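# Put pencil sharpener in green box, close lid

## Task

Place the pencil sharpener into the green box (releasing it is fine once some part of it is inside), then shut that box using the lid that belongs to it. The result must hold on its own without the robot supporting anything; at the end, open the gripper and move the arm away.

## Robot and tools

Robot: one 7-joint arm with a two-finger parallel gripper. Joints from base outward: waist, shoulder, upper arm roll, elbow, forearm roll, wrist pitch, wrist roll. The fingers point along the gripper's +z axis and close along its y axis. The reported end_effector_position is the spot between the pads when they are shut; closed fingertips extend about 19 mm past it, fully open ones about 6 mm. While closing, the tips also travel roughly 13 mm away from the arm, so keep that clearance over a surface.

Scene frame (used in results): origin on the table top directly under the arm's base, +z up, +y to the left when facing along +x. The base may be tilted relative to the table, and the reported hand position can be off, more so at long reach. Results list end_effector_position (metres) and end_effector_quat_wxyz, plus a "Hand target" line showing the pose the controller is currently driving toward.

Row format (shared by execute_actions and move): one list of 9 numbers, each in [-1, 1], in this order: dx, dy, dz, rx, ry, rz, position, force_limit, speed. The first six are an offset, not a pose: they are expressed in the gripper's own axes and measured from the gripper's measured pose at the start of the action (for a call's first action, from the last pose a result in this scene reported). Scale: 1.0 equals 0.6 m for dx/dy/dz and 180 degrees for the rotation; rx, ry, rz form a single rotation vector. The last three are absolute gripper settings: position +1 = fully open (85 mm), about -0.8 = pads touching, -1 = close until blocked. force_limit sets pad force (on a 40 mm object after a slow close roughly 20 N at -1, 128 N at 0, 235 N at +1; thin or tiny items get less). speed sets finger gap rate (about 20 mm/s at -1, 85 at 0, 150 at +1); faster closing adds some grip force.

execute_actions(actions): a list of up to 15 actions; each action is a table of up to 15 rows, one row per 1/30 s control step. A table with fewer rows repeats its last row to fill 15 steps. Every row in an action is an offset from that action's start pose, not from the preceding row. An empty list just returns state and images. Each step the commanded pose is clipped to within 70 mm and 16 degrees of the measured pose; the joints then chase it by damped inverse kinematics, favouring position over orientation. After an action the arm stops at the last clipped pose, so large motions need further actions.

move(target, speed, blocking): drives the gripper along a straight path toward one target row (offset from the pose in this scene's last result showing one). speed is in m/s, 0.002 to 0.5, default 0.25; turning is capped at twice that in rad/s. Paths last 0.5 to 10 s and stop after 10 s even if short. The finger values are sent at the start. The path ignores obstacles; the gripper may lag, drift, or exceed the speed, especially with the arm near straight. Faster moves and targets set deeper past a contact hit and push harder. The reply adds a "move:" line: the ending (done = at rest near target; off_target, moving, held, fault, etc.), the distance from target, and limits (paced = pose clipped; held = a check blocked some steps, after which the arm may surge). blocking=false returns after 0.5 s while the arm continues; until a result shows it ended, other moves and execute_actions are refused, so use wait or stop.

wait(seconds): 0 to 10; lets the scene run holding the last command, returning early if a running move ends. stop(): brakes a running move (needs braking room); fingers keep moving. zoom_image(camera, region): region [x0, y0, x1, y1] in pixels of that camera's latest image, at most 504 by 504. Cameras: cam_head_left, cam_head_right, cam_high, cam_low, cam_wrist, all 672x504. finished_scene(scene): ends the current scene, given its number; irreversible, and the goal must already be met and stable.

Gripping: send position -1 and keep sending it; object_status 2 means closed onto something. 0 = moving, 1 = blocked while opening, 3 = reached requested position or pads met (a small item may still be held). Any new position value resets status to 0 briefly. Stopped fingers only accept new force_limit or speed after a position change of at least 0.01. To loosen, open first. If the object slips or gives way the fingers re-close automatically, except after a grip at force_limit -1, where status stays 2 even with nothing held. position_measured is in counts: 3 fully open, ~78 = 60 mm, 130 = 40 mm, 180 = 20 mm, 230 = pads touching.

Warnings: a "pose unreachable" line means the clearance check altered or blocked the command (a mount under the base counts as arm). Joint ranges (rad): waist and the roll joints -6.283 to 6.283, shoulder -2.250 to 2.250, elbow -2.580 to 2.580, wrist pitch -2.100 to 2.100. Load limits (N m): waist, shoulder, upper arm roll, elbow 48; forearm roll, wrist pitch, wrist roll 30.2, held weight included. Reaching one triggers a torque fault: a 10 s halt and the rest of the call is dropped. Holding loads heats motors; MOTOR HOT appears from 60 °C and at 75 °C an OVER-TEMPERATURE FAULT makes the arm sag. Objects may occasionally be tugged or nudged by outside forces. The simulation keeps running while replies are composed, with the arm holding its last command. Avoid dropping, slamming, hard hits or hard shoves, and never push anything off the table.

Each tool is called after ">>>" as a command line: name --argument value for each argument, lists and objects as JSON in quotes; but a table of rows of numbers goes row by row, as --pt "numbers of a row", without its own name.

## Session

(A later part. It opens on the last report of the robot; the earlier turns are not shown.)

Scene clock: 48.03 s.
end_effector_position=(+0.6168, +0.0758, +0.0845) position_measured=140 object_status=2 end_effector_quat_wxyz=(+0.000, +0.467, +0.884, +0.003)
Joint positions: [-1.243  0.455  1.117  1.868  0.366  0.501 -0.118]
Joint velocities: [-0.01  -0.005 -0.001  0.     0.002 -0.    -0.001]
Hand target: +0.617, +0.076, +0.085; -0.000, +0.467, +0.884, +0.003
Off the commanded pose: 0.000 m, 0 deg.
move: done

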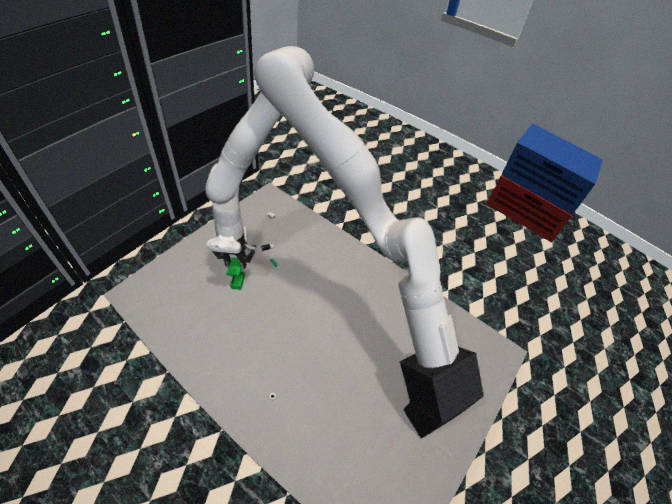

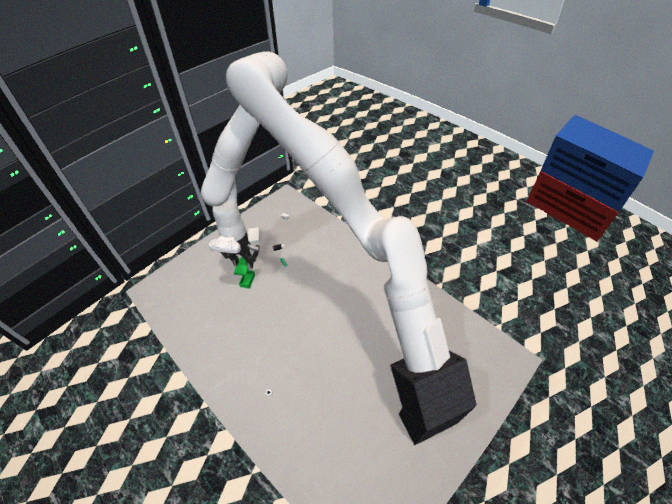

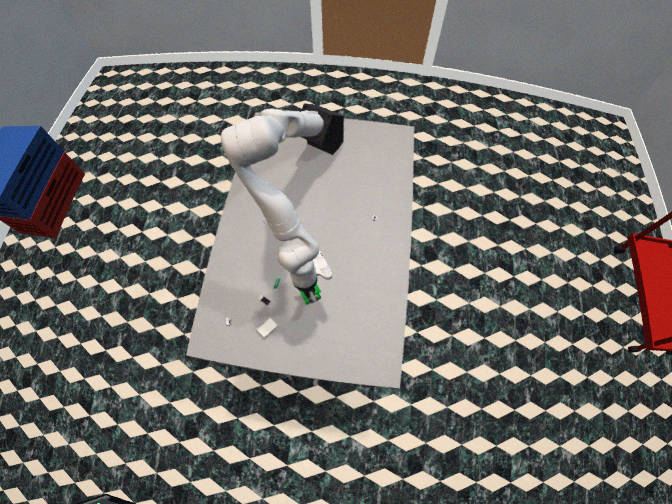

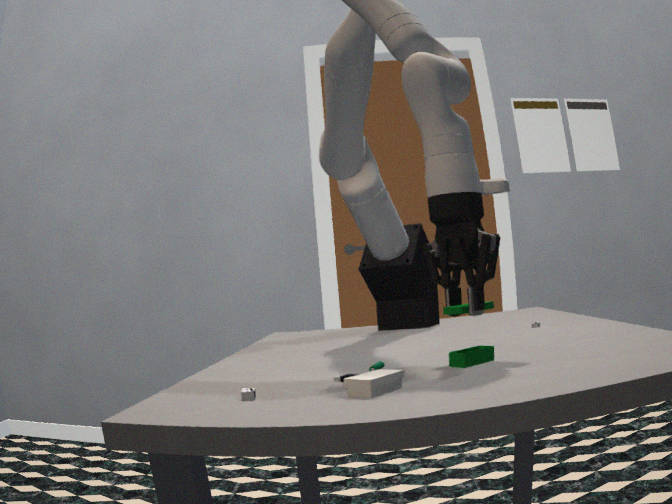

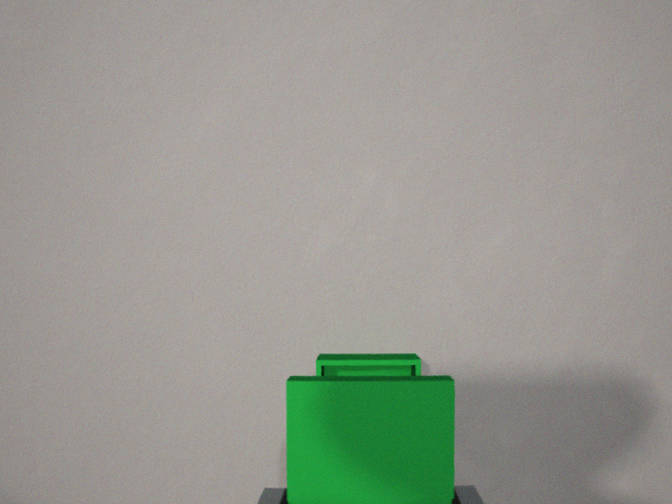

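>>> move --target '[0.2,0,0.04,0,0,0,-1,-0.6,-0.3]' --speed 0.12

>>> move --target '[0,0,0.072,0,0,0,-1,-0.6,-0.3]' --speed 0.04

>>> execute_actions --actions '[[[0,0,0,0,0,0,1,0,-0.5]],[[0,0,0,0,0,0,1,0,-0.5]],[[0,0,0,0,0,0,1,0,-0.5]]]'

>>> move --target '[0,0,-0.3,0,0,0,1,0,0]'

Scene clock: 59.63 s.
end_effector_position=(+0.5492, +0.1746, +0.0610) position_measured=140 object_status=2 end_effector_quat_wxyz=(+0.000, +0.467, +0.884, +0.003)
Joint positions: [-1.318  0.702  1.051  1.915  0.275  0.395 -0.313]
Joint velocities: [-0.     0.007 -0.    -0.     0.001  0.    -0.001]
Hand target: +0.549, +0.175, +0.061; +0.000, +0.467, +0.884, +0.003
Off the commanded pose: 0.000 m, 0 deg.
move: done

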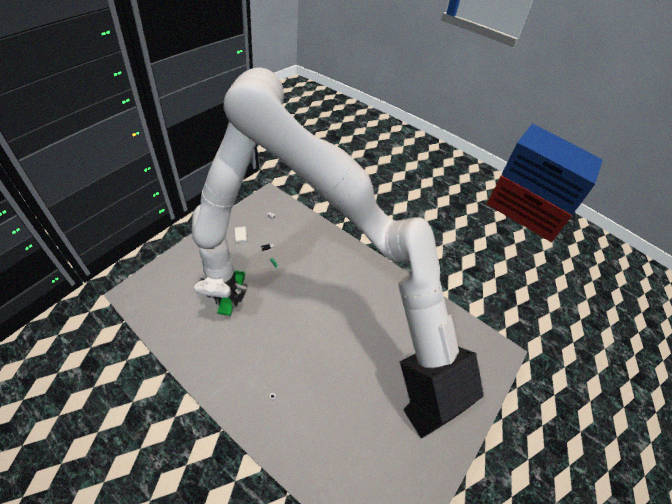

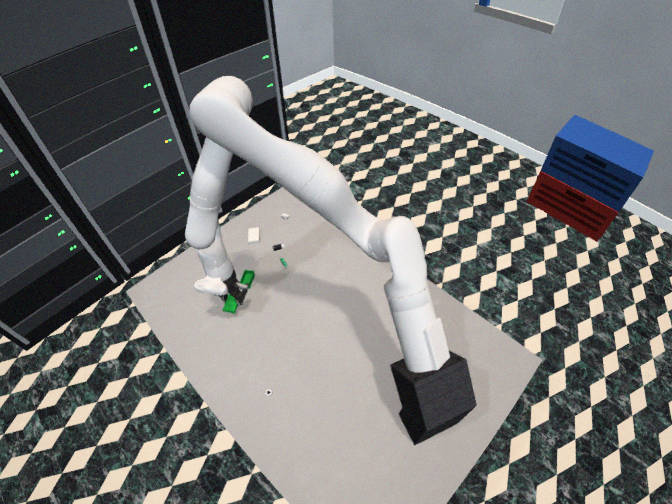

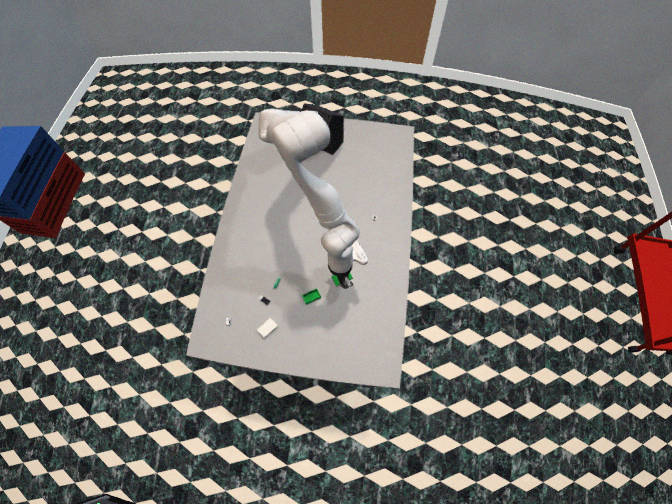

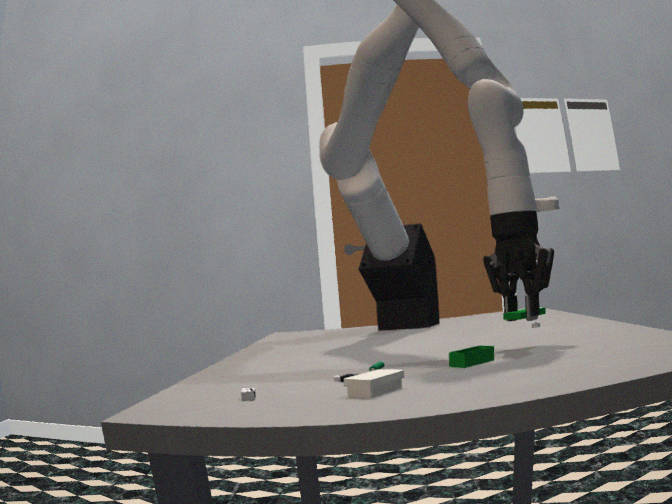

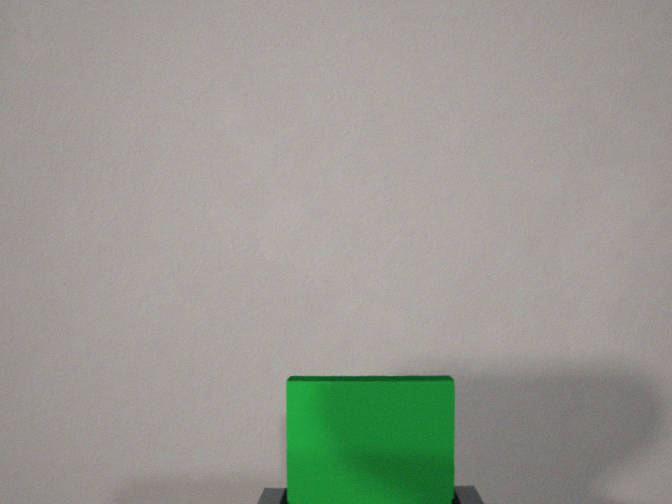

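Scene clock: 60.97 s.
end_effector_position=(+0.5494, +0.1751, +0.0181) position_measured=140 object_status=2 end_effector_quat_wxyz=(+0.000, +0.467, +0.884, +0.003)
Joint positions: [-1.198  0.768  0.987  1.899  0.26   0.303 -0.302]
Joint velocities: [ 0.006  0.003  0.001 -0.     0.    -0.001 -0.002]
Hand target: +0.549, +0.175, +0.018; +0.000, +0.467, +0.884, +0.003
Off the commanded pose: 0.000 m, 0 deg.
move: done

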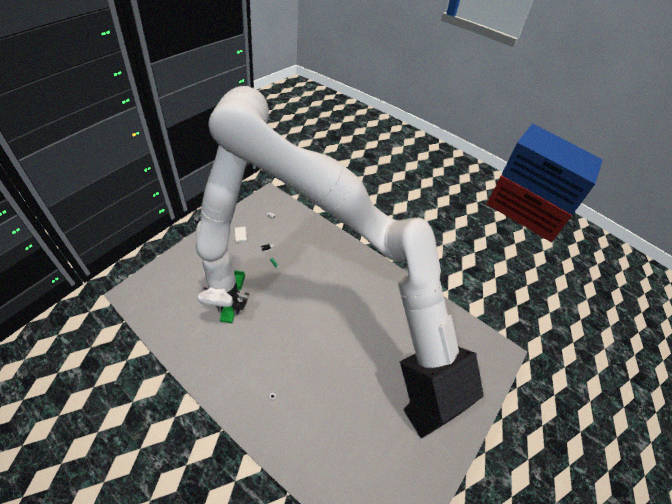

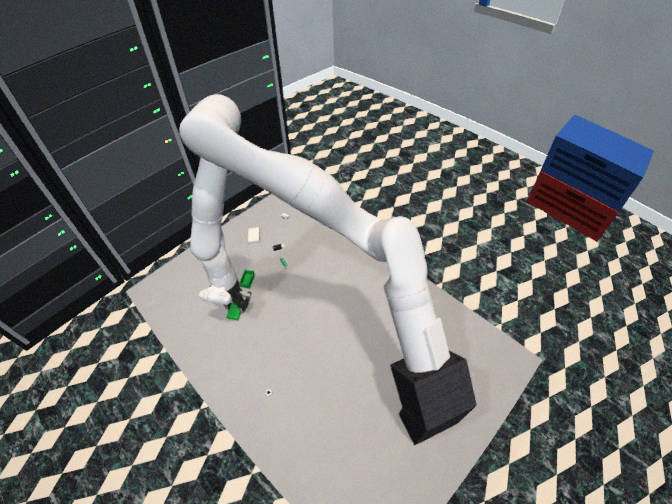

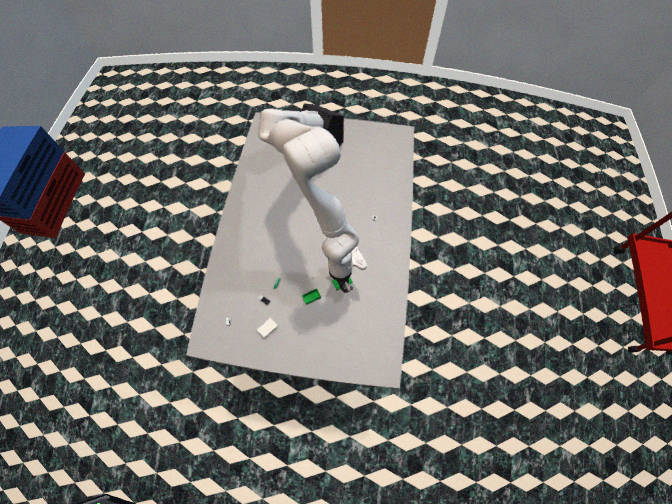

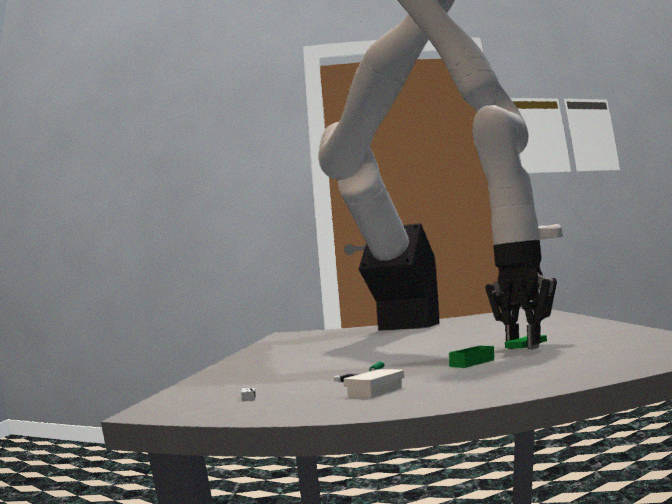

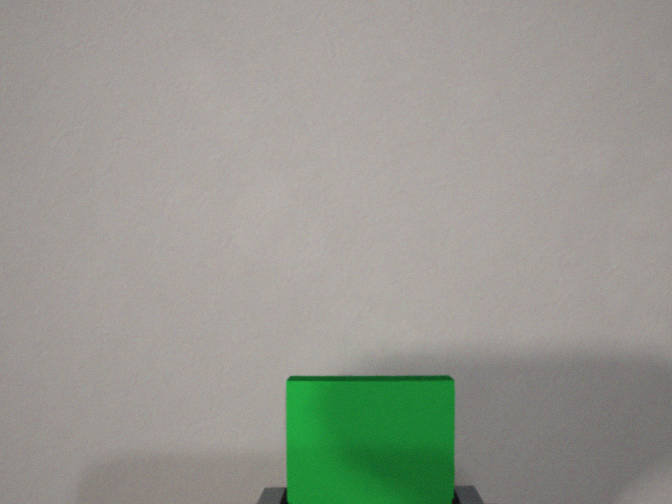

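Scene clock: 62.47 s.
end_effector_position=(+0.5494, +0.1751, +0.0181) position_measured=3 object_status=3 end_effector_quat_wxyz=(+0.000, +0.467, +0.884, +0.003)
Joint positions: [-1.198  0.768  0.987  1.899  0.26   0.303 -0.302]
Joint velocities: [ 0.    -0.001  0.     0.    -0.001 -0.     0.001]
Hand target: +0.549, +0.175, +0.018; +0.000, +0.467, +0.884, +0.003
Off the commanded pose: 0.000 m, 0 deg.

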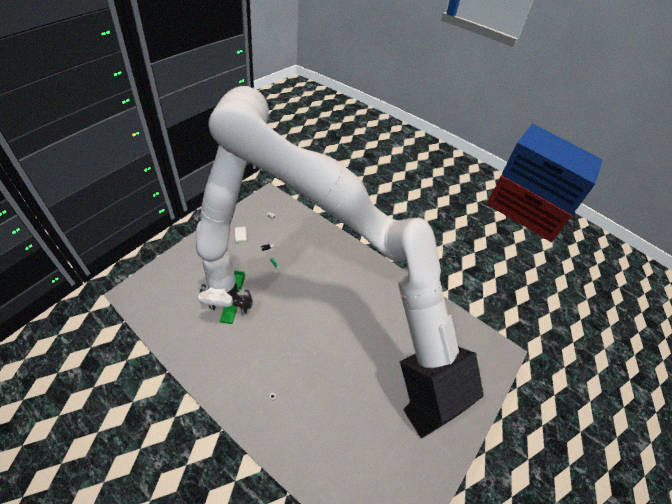

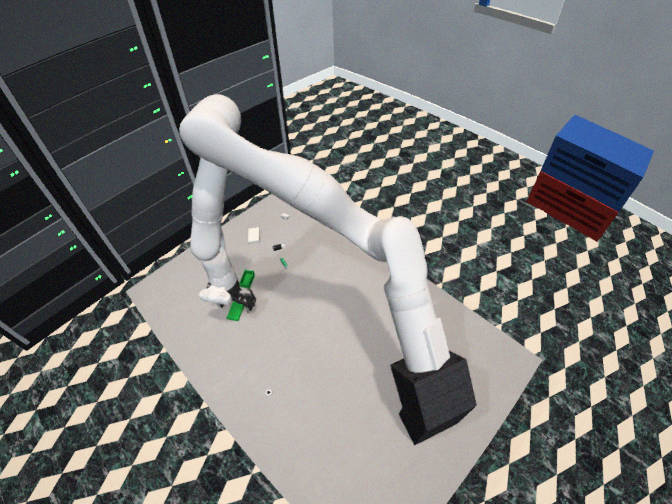

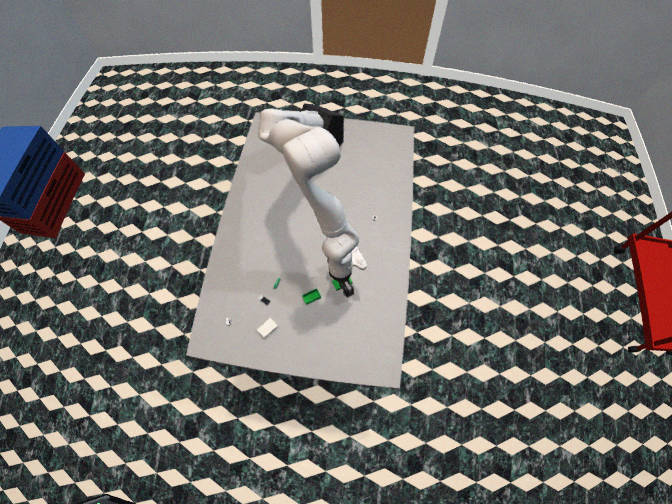

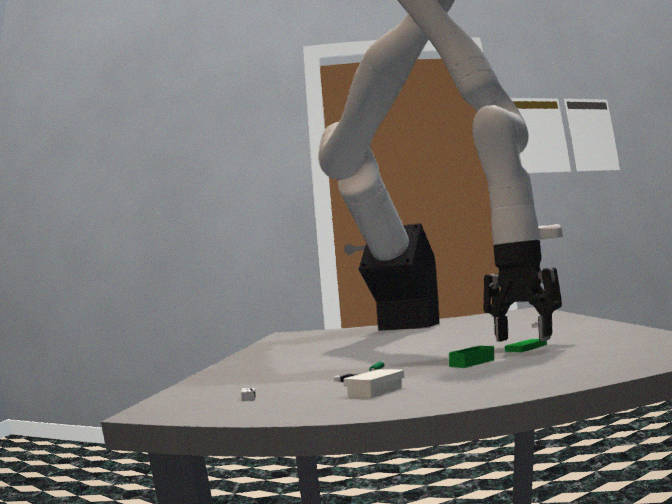

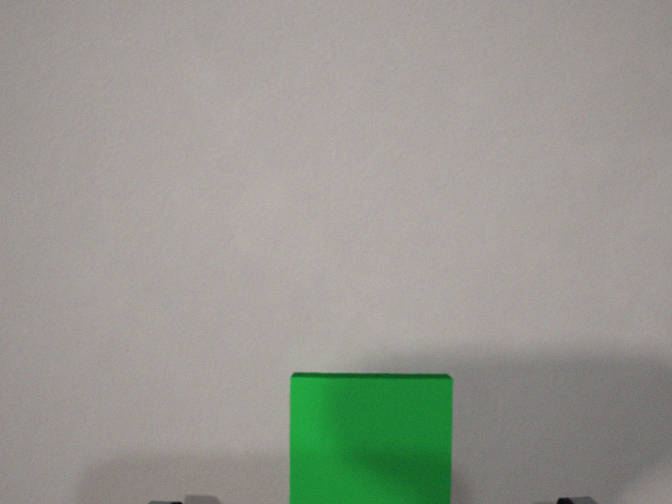

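Scene clock: 63.87 s.
end_effector_position=(+0.5485, +0.1741, +0.1979) position_measured=3 object_status=3 end_effector_quat_wxyz=(-0.000, +0.467, +0.884, +0.003)
Joint positions: [-1.743  0.521  1.264  1.867  0.35   0.767 -0.381]
Joint velocities: [-0.006 -0.001 -0.    -0.     0.001  0.001  0.001]
Hand target: +0.548, +0.174, +0.198; -0.001, +0.467, +0.884, +0.004
Off the commanded pose: 0.000 m, 0 deg.
move: done

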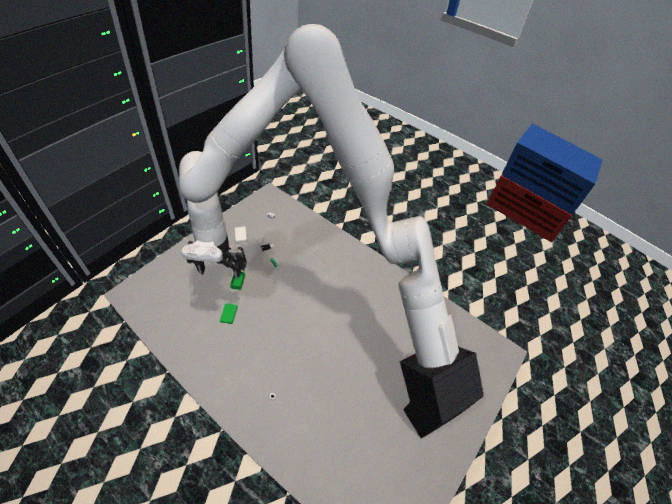

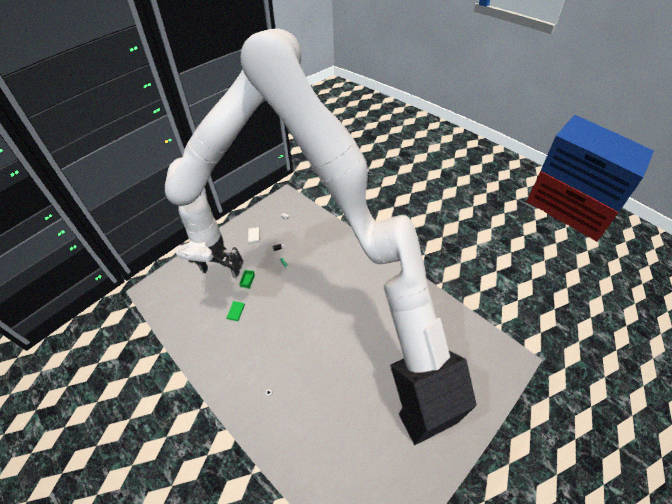

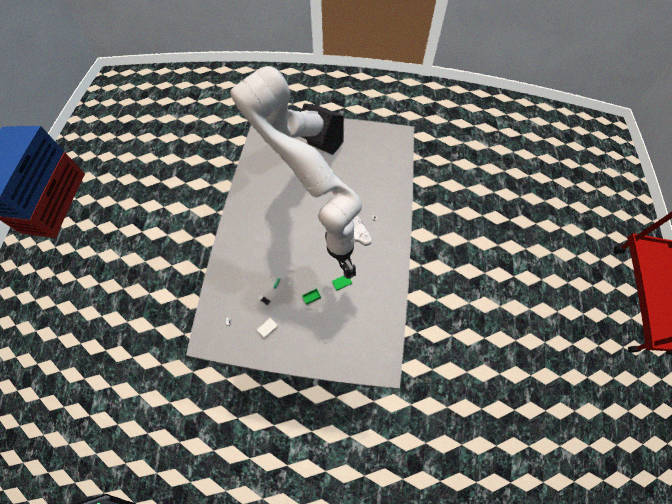

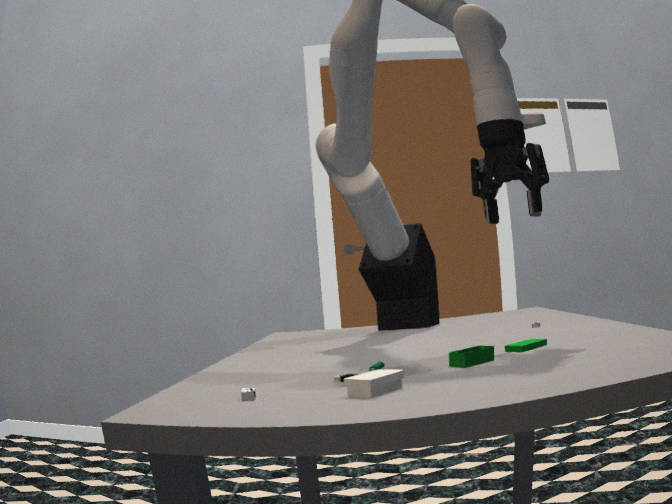

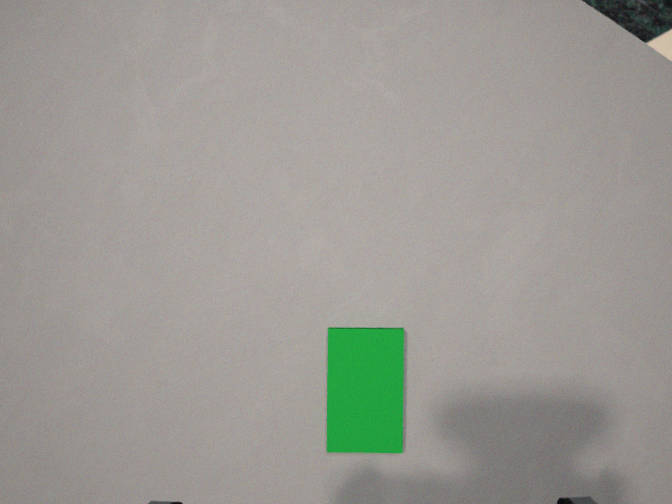

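>>> move --target '[-0.75,-0.04,0,0,0,0,1,0,0]'

Scene clock: 75.47 s.
end_effector_position=(+0.7837, -0.2106, +0.1967) position_measured=3 object_status=3 end_effector_quat_wxyz=(+0.000, +0.467, +0.885, +0.003)
Joint positions: [-1.979 -0.151  1.954  1.189  0.555  1.178  0.46 ]
Joint velocities: [-0.016 -0.017 -0.007 -0.008  0.006  0.007 -0.005]
Hand target: +0.784, -0.210, +0.196; -0.001, +0.466, +0.885, +0.004
Off the commanded pose: 0.002 m, 0 deg.
move: done

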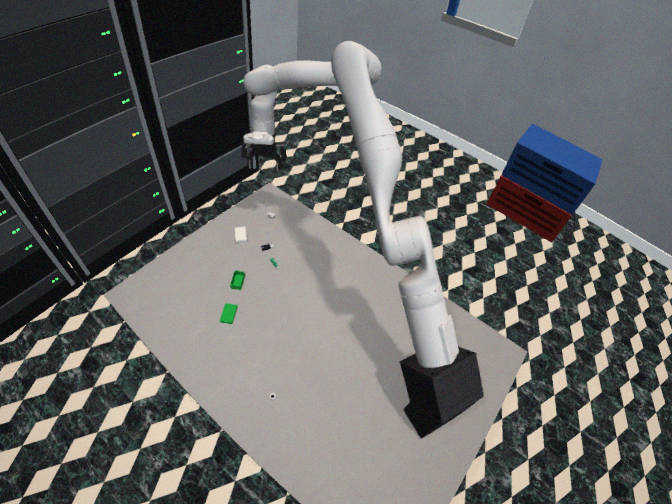

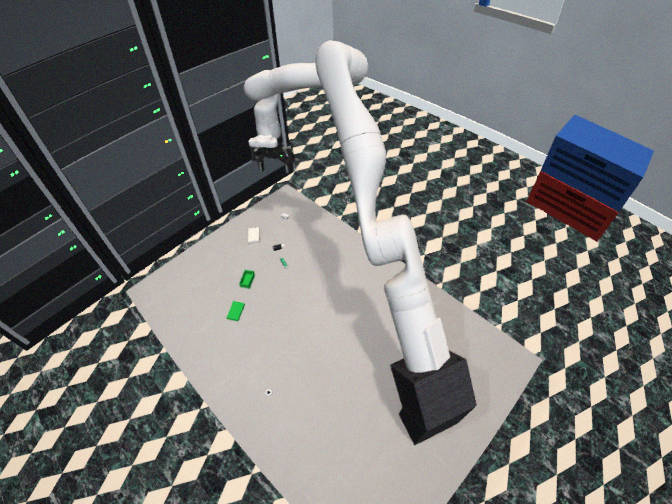

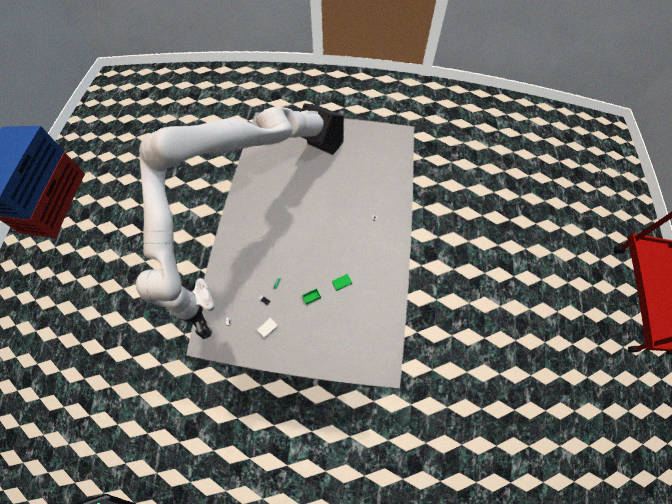

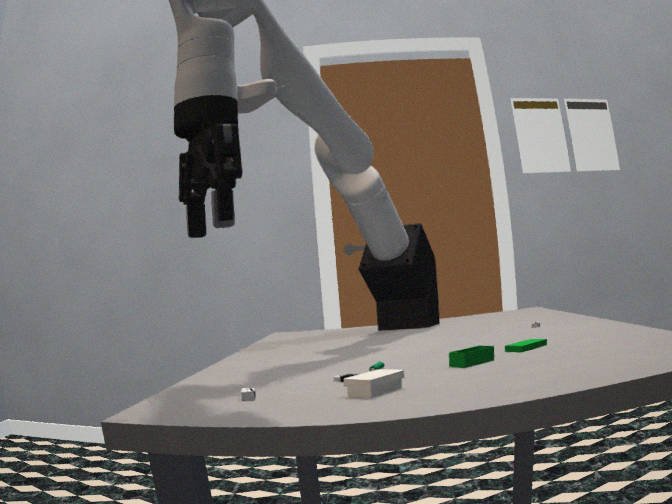

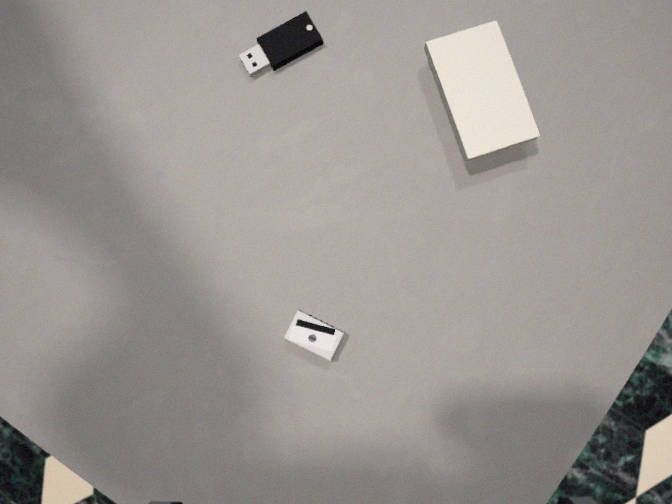

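>>> move --target '[0.043,-0.04,0.22,0,0,-0.39,1,0,0]' --speed 0.15

Scene clock: 83.40 s.
end_effector_position=(+0.7494, -0.2026, +0.0645) position_measured=3 object_status=3 end_effector_quat_wxyz=(+0.001, -0.127, +0.992, +0.002)
Joint positions: [-2.014 -0.389  1.869  1.406  0.934  0.992  1.407]
Joint velocities: [-0.001 -0.001 -0.001 -0.    -0.001 -0.001  0.003]
Hand target: +0.749, -0.203, +0.064; +0.001, -0.127, +0.992, +0.002
Off the commanded pose: 0.001 m, 0 deg.
move: done

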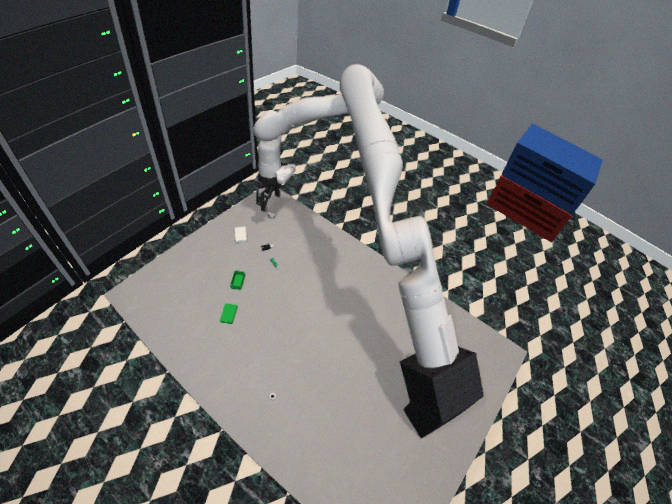

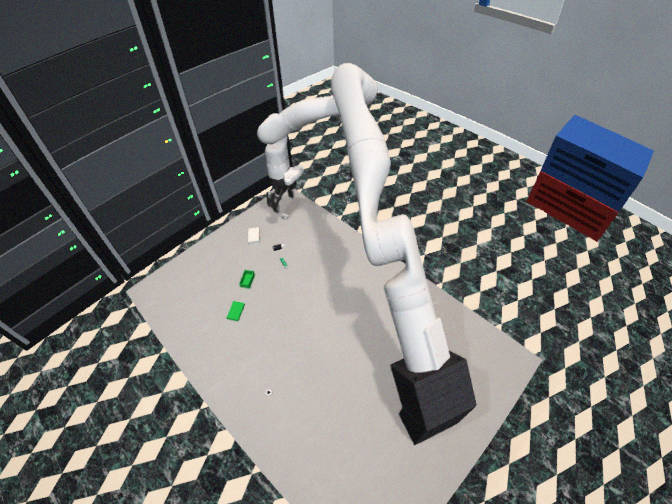

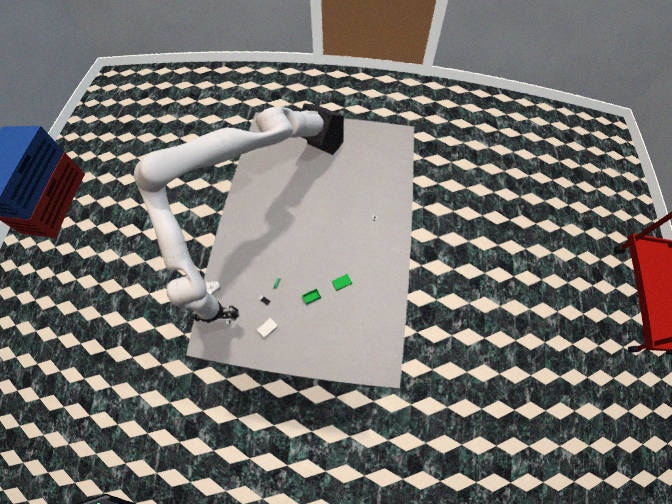

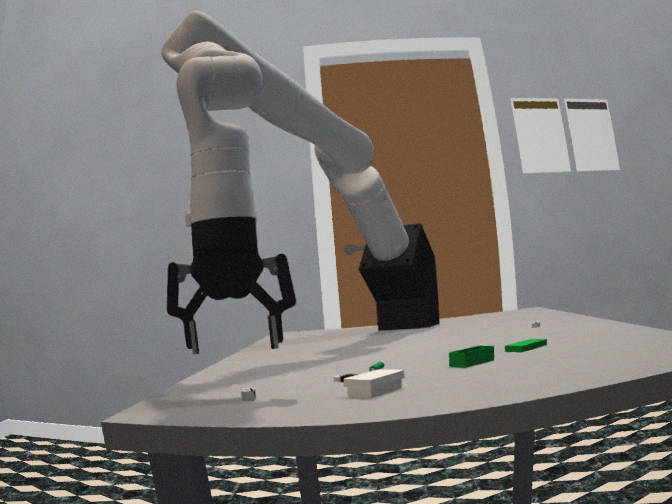

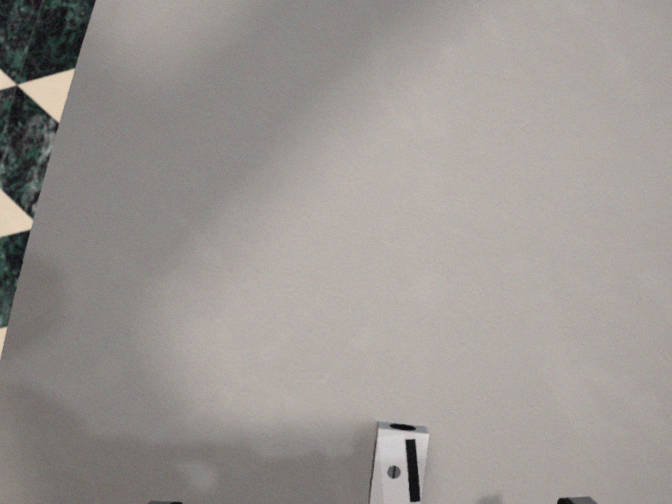

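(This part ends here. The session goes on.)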